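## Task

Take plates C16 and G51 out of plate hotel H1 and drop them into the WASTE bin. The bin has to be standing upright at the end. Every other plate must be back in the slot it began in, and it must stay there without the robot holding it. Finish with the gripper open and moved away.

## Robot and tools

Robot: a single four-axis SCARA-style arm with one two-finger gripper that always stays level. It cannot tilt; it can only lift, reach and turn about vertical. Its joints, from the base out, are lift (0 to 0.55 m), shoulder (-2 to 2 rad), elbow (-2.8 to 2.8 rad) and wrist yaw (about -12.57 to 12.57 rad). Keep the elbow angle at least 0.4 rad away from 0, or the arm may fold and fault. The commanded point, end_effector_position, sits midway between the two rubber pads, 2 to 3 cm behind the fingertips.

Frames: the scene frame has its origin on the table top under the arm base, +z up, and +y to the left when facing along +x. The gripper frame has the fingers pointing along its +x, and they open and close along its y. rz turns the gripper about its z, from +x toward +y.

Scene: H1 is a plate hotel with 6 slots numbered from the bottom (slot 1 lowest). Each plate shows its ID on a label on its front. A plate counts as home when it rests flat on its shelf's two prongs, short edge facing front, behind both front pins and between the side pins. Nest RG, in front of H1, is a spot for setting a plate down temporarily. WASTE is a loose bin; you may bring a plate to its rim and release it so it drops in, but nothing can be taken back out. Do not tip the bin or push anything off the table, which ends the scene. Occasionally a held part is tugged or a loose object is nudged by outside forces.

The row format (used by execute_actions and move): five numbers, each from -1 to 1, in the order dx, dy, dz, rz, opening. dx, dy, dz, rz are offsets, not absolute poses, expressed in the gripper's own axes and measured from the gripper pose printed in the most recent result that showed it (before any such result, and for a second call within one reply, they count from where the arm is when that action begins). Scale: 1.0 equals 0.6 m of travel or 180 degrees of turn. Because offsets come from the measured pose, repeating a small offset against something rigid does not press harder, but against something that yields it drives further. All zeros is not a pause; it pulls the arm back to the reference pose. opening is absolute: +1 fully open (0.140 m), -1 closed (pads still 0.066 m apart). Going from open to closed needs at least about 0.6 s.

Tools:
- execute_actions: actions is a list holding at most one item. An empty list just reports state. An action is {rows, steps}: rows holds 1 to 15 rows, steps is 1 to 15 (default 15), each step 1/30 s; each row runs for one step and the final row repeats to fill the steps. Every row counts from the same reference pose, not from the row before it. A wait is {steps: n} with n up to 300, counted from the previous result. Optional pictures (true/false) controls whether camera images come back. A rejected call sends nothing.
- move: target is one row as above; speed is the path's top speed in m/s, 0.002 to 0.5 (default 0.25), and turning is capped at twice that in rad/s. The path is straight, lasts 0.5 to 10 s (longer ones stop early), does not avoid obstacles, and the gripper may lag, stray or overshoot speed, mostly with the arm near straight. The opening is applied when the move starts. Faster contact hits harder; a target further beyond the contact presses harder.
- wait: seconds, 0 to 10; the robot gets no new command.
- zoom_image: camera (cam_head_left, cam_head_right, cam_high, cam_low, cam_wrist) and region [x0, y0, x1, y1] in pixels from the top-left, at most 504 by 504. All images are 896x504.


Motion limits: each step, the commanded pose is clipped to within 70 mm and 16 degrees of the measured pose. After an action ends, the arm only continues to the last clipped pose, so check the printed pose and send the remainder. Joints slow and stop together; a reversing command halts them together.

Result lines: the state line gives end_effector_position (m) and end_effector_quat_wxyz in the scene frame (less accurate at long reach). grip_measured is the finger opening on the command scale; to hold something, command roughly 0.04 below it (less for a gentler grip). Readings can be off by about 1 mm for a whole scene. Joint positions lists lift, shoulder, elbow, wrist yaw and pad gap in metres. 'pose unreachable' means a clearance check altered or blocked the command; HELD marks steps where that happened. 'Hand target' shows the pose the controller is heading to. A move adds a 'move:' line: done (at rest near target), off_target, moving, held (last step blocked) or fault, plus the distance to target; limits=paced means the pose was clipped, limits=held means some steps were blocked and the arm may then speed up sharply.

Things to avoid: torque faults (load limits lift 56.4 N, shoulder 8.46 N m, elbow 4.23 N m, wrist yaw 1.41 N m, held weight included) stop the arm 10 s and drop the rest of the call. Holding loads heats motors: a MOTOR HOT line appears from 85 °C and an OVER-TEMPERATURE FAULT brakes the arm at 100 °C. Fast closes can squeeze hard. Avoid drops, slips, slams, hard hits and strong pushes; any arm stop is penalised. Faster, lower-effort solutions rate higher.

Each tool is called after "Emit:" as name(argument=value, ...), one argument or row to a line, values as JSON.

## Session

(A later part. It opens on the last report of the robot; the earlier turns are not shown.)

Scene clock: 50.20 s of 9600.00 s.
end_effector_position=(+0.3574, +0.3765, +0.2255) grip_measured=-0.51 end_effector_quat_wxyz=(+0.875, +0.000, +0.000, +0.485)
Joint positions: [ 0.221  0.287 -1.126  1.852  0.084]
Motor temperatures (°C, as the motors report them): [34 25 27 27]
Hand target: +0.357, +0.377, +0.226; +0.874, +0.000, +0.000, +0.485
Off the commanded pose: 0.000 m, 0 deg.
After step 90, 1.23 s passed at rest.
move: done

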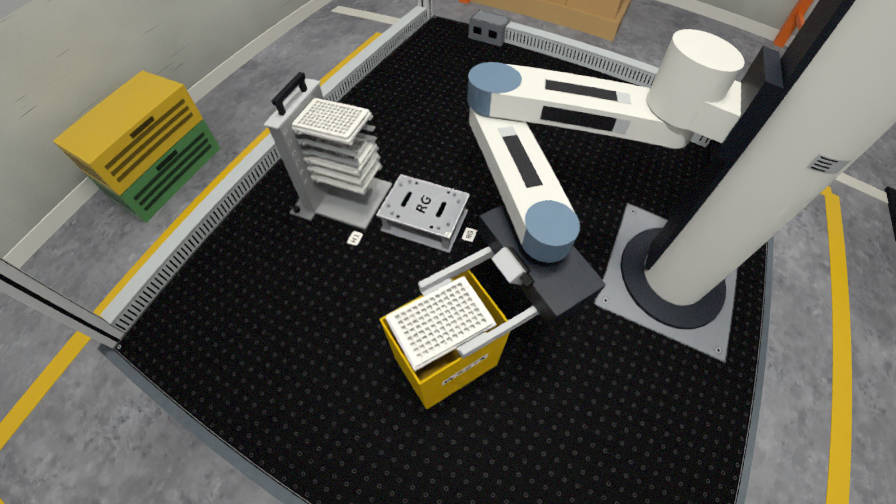

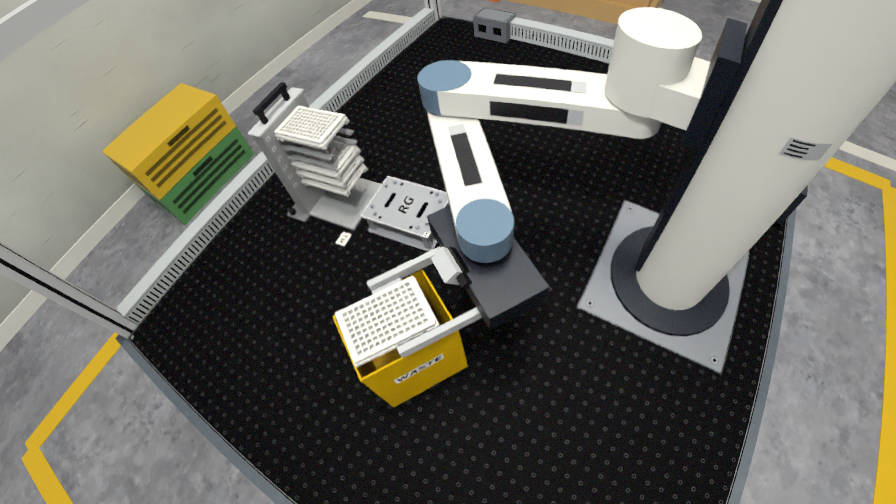

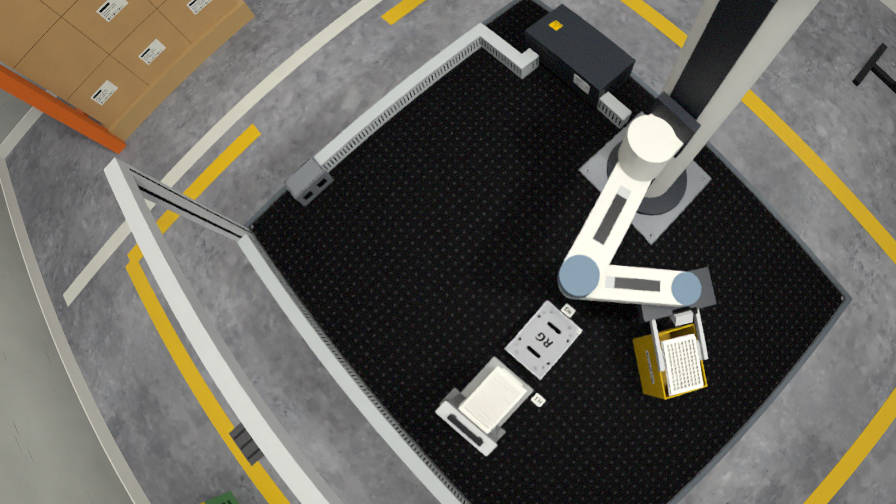

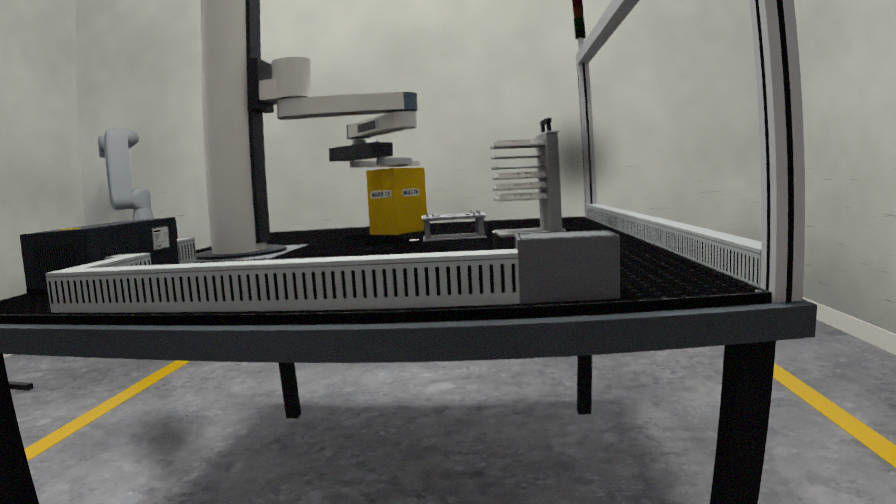

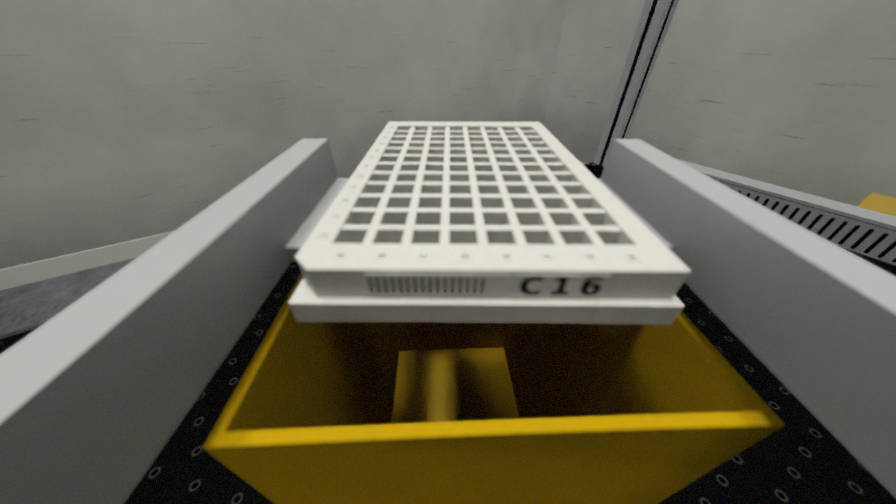

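Emit:
move(
  target=[-0.004,0,-0.005,0,-0.57],
  speed=0.03,
)

Emit:
move(
  target=[0,0,0,0,0],
)

Emit:
move(
  target=[-0.162,-0.518,0.03,-0.282,0],
)

Emit:
move(
  target=[0.08,0,-0.122,0,0],
)

Emit:
move(
  target=[0.165,0,0,0,0],
  speed=0.1,
)

Scene clock: 60.77 s of 9600.00 s.
end_effector_position=(+0.3560, +0.3745, +0.2225) grip_measured=-0.51 end_effector_quat_wxyz=(+0.874, +0.000, +0.000, +0.485)
Joint positions: [ 0.218  0.284 -1.115  1.844  0.084]
Motor temperatures (°C, as the motors report them): [34 25 27 27]
Hand target: +0.356, +0.374, +0.223; +0.875, +0.000, +0.000, +0.485
Off the commanded pose: 0.000 m, 0 deg.
After step 90, 6.87 s passed at rest.
move: done

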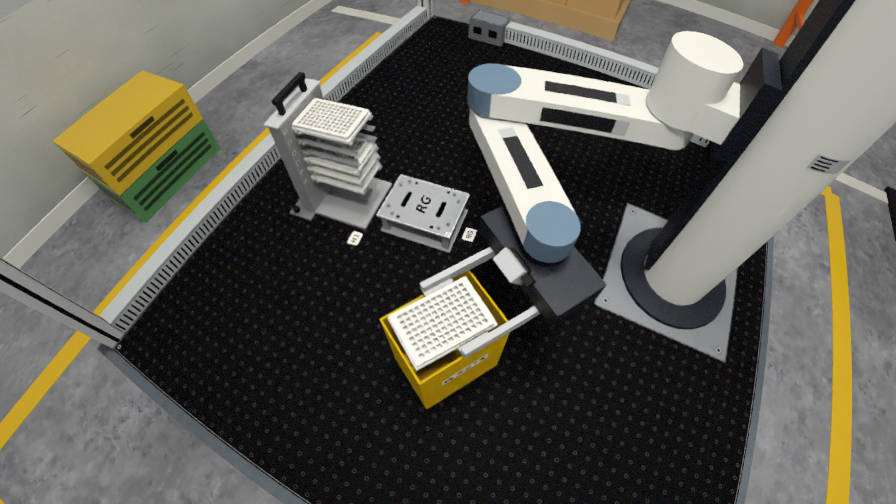

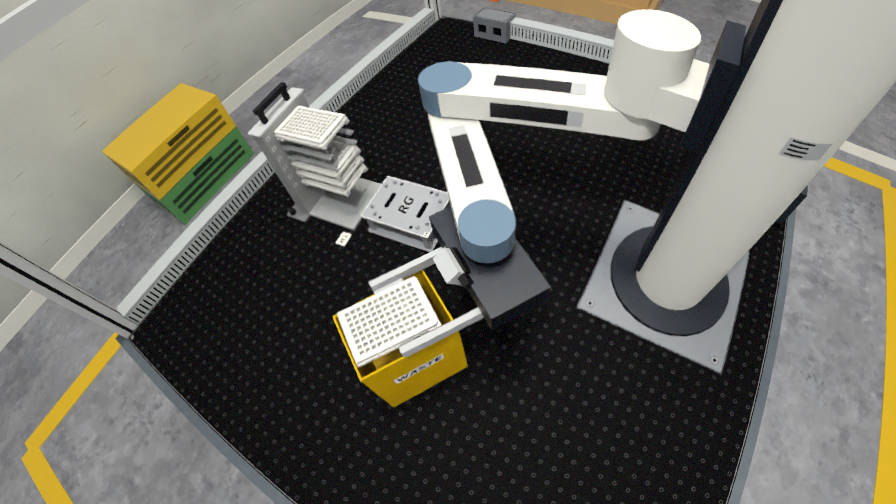

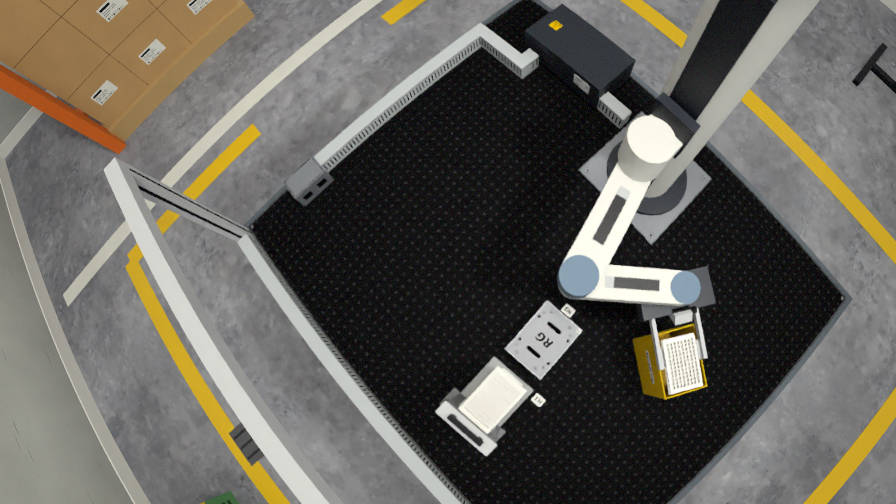

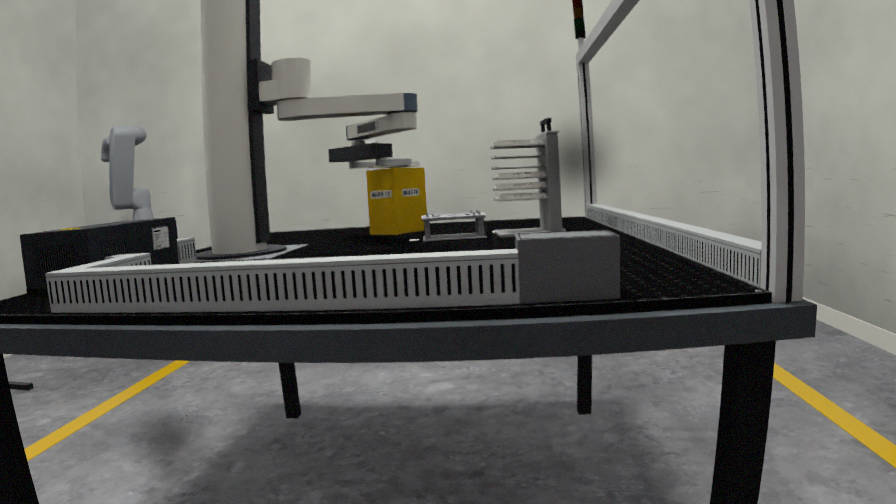

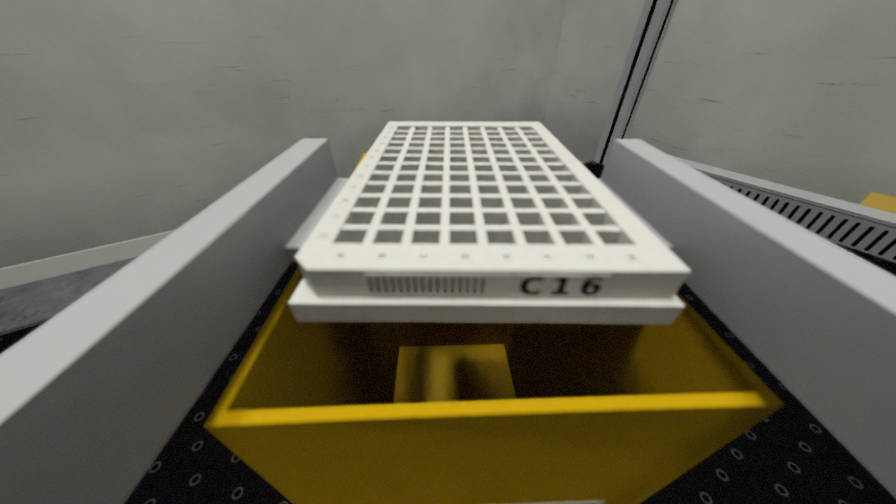

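Scene clock: 61.27 s of 9600.00 s.
end_effector_position=(+0.3560, +0.3745, +0.2225) grip_measured=+0.00 end_effector_quat_wxyz=(+0.874, +0.000, +0.000, +0.485)
Joint positions: [ 0.218  0.284 -1.115  1.844  0.103]
Motor temperatures (°C, as the motors report them): [34 25 27 27]
Hand target: +0.356, +0.375, +0.223; +0.874, +0.000, +0.000, +0.485
Off the commanded pose: 0.000 m, 0 deg.
move: done

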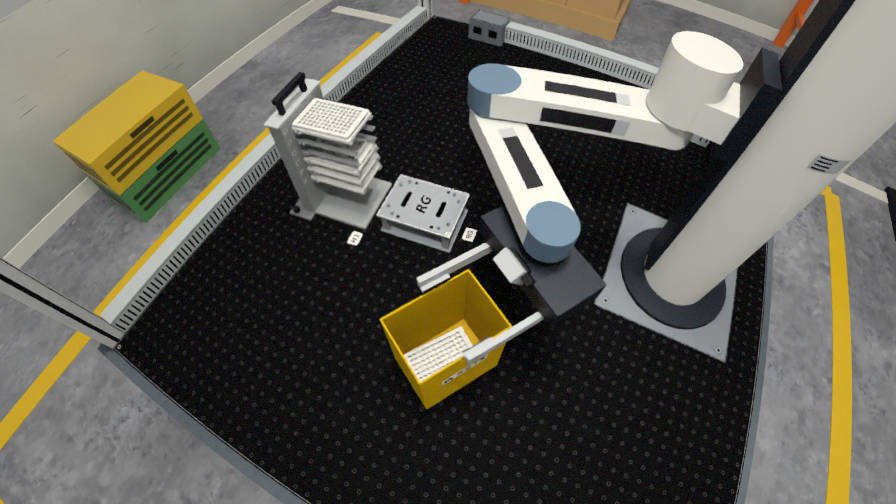

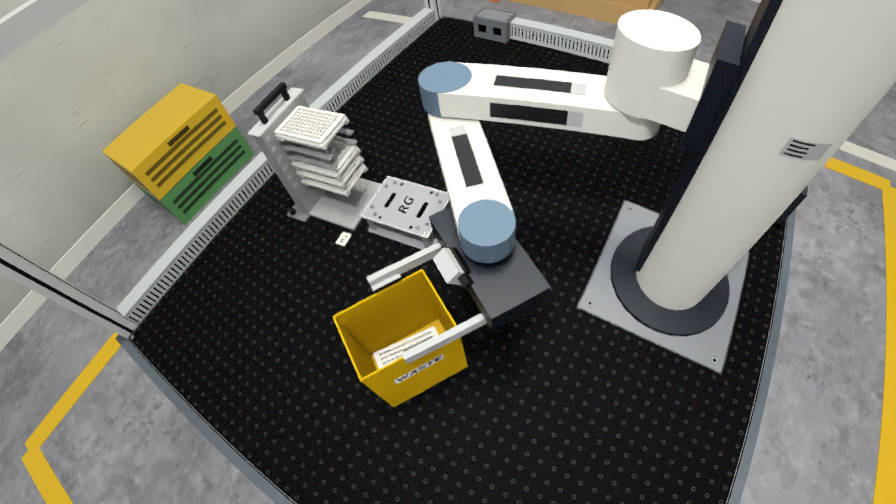

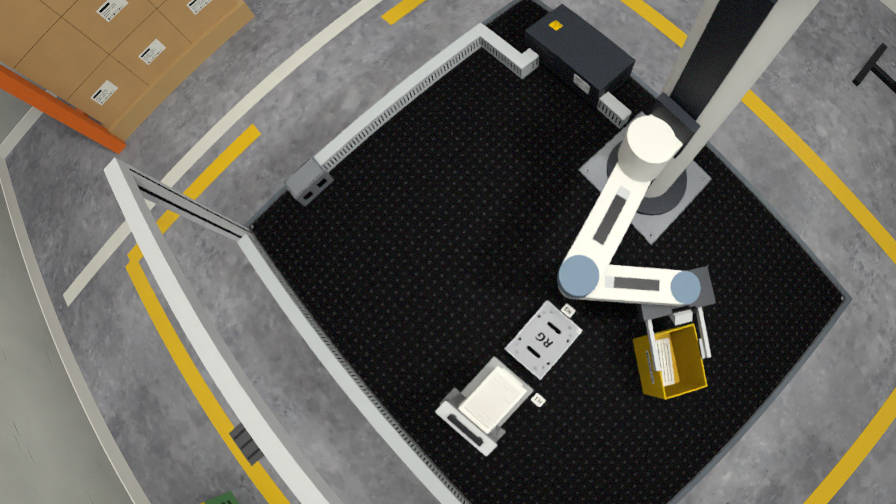

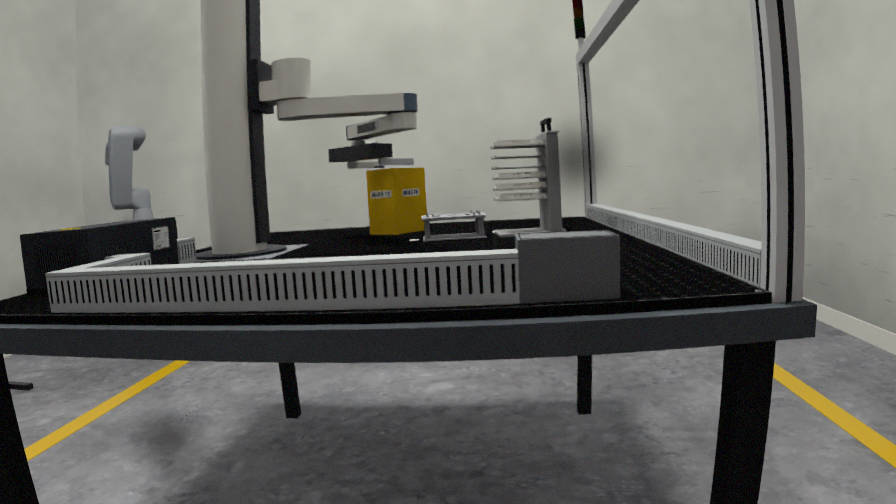

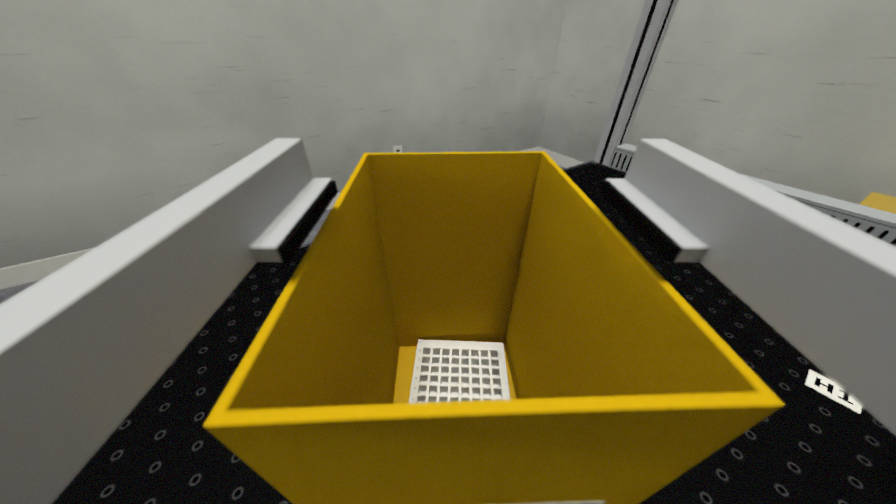

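Scene clock: 63.40 s of 9600.00 s.
end_effector_position=(+0.5682, +0.1275, +0.2405) grip_measured=+0.00 end_effector_quat_wxyz=(+0.998, +0.000, +0.000, +0.063)
Joint positions: [ 0.236 -0.483 -1.114  1.724  0.103]
Motor temperatures (°C, as the motors report them): [34 25 27 27]
Hand target: +0.568, +0.128, +0.241; +0.998, +0.000, +0.000, +0.063
Off the commanded pose: 0.000 m, 0 deg.
move: done

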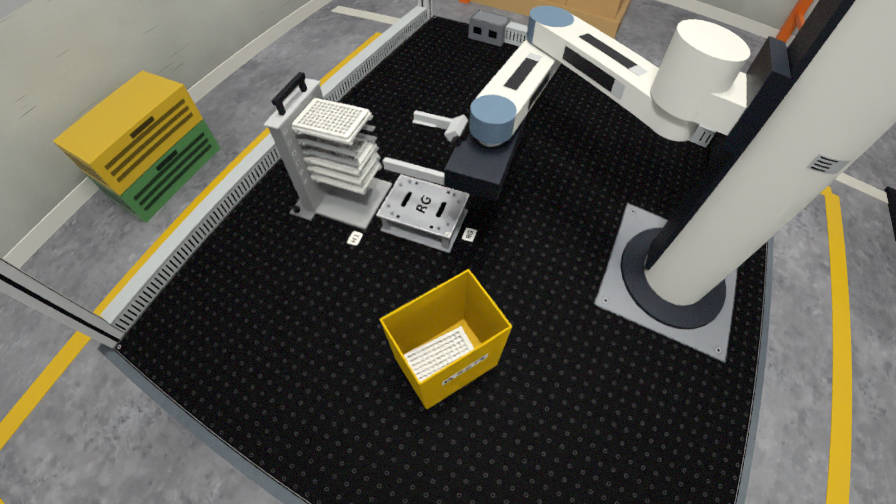

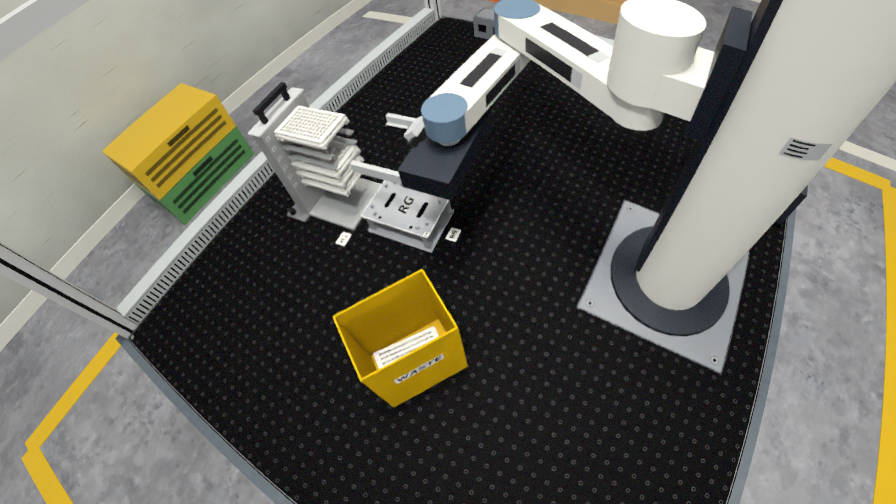

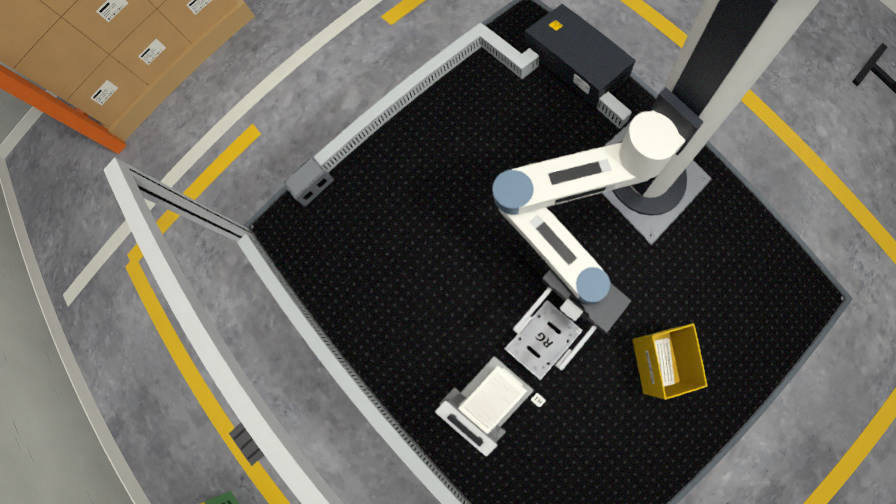

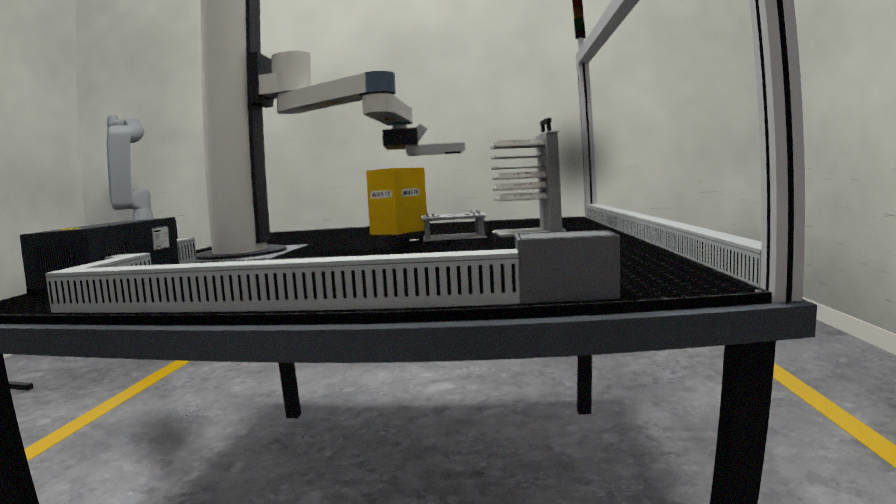

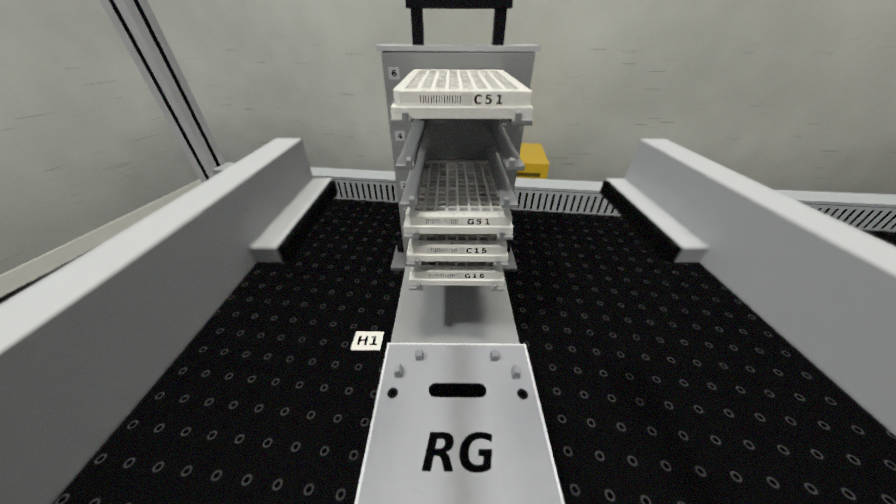

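Scene clock: 64.17 s of 9600.00 s.
end_effector_position=(+0.6159, +0.1334, +0.1673) grip_measured=+0.00 end_effector_quat_wxyz=(+0.998, +0.000, +0.000, +0.063)
Joint positions: [ 0.162 -0.44  -1.335  1.9    0.103]
Motor temperatures (°C, as the motors report them): [34 25 27 27]
Hand target: +0.616, +0.134, +0.167; +0.998, +0.000, +0.000, +0.063
Off the commanded pose: 0.000 m, 0 deg.
move: done

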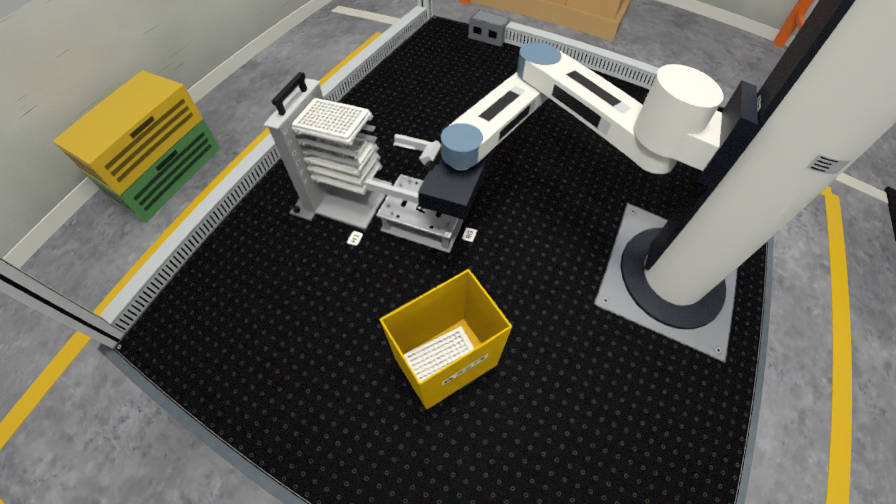

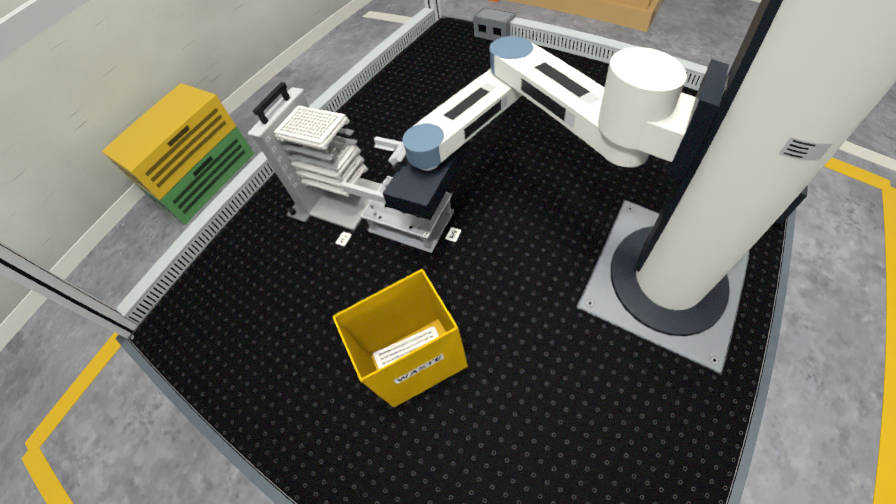

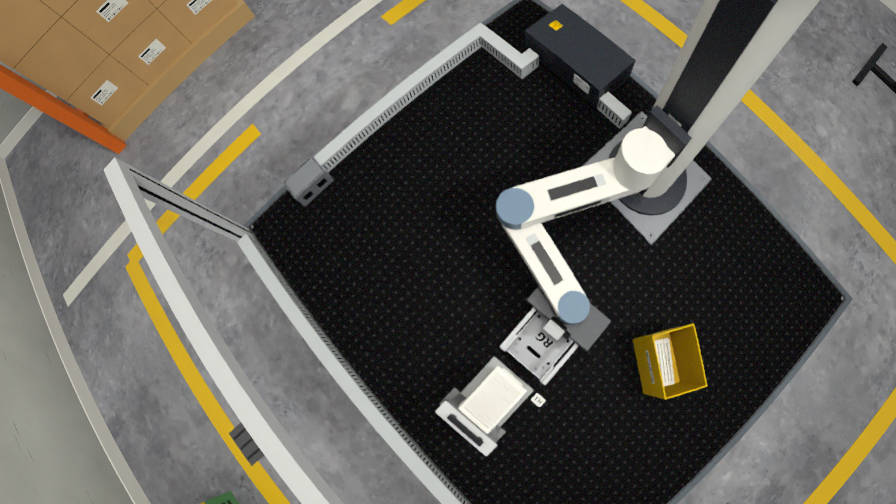

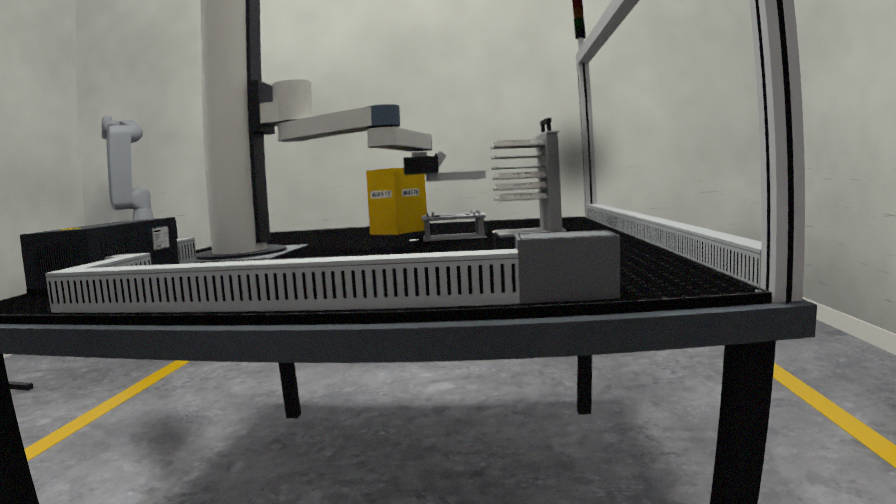

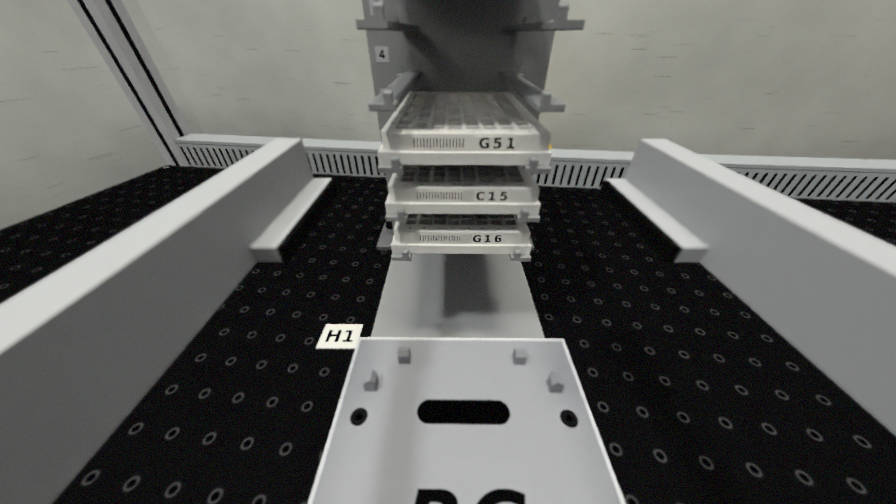

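Scene clock: 65.43 s of 9600.00 s.
end_effector_position=(+0.7142, +0.1456, +0.1673) grip_measured=+0.00 end_effector_quat_wxyz=(+0.998, +0.000, +0.000, +0.062)
Joint positions: [ 0.162 -0.266 -1.878  2.269  0.103]
Motor temperatures (°C, as the motors report them): [34 25 27 27]
Hand target: +0.714, +0.146, +0.167; +0.998, +0.000, +0.000, +0.063
Off the commanded pose: 0.000 m, 0 deg.
move: done

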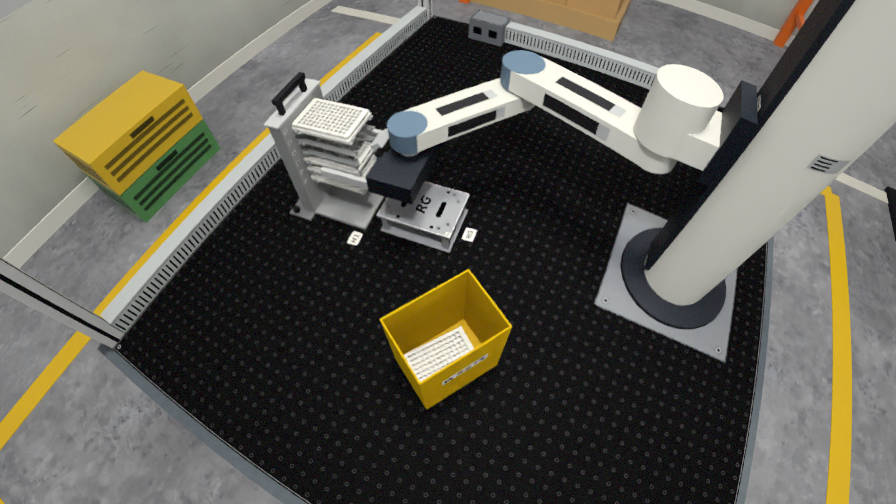

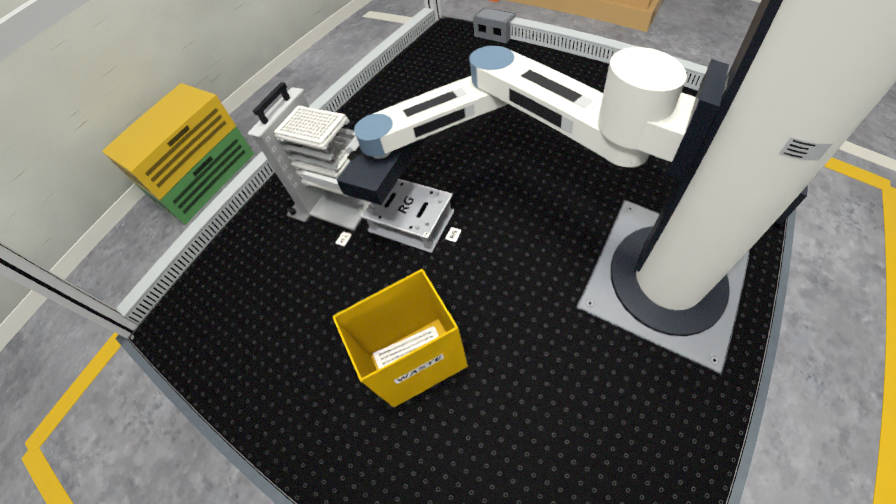

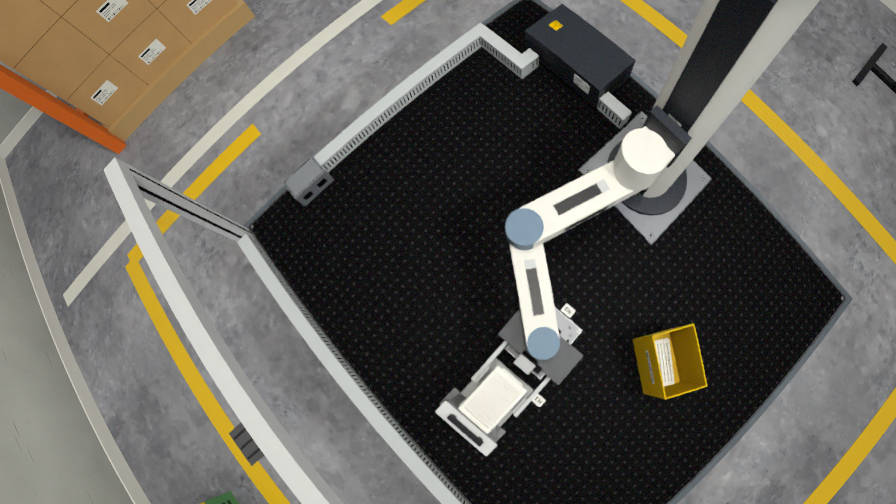

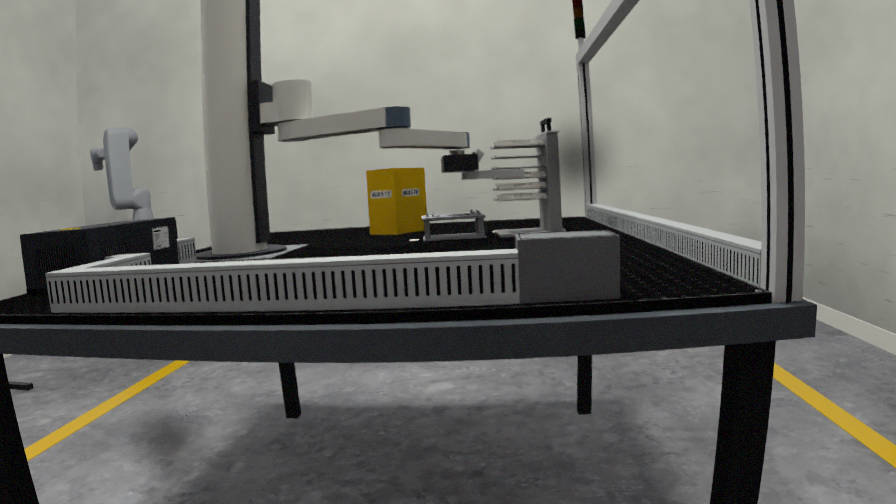

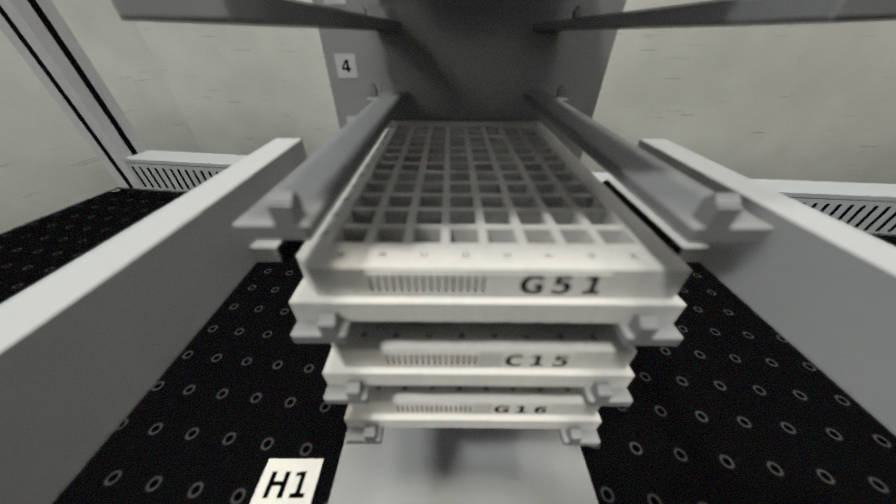

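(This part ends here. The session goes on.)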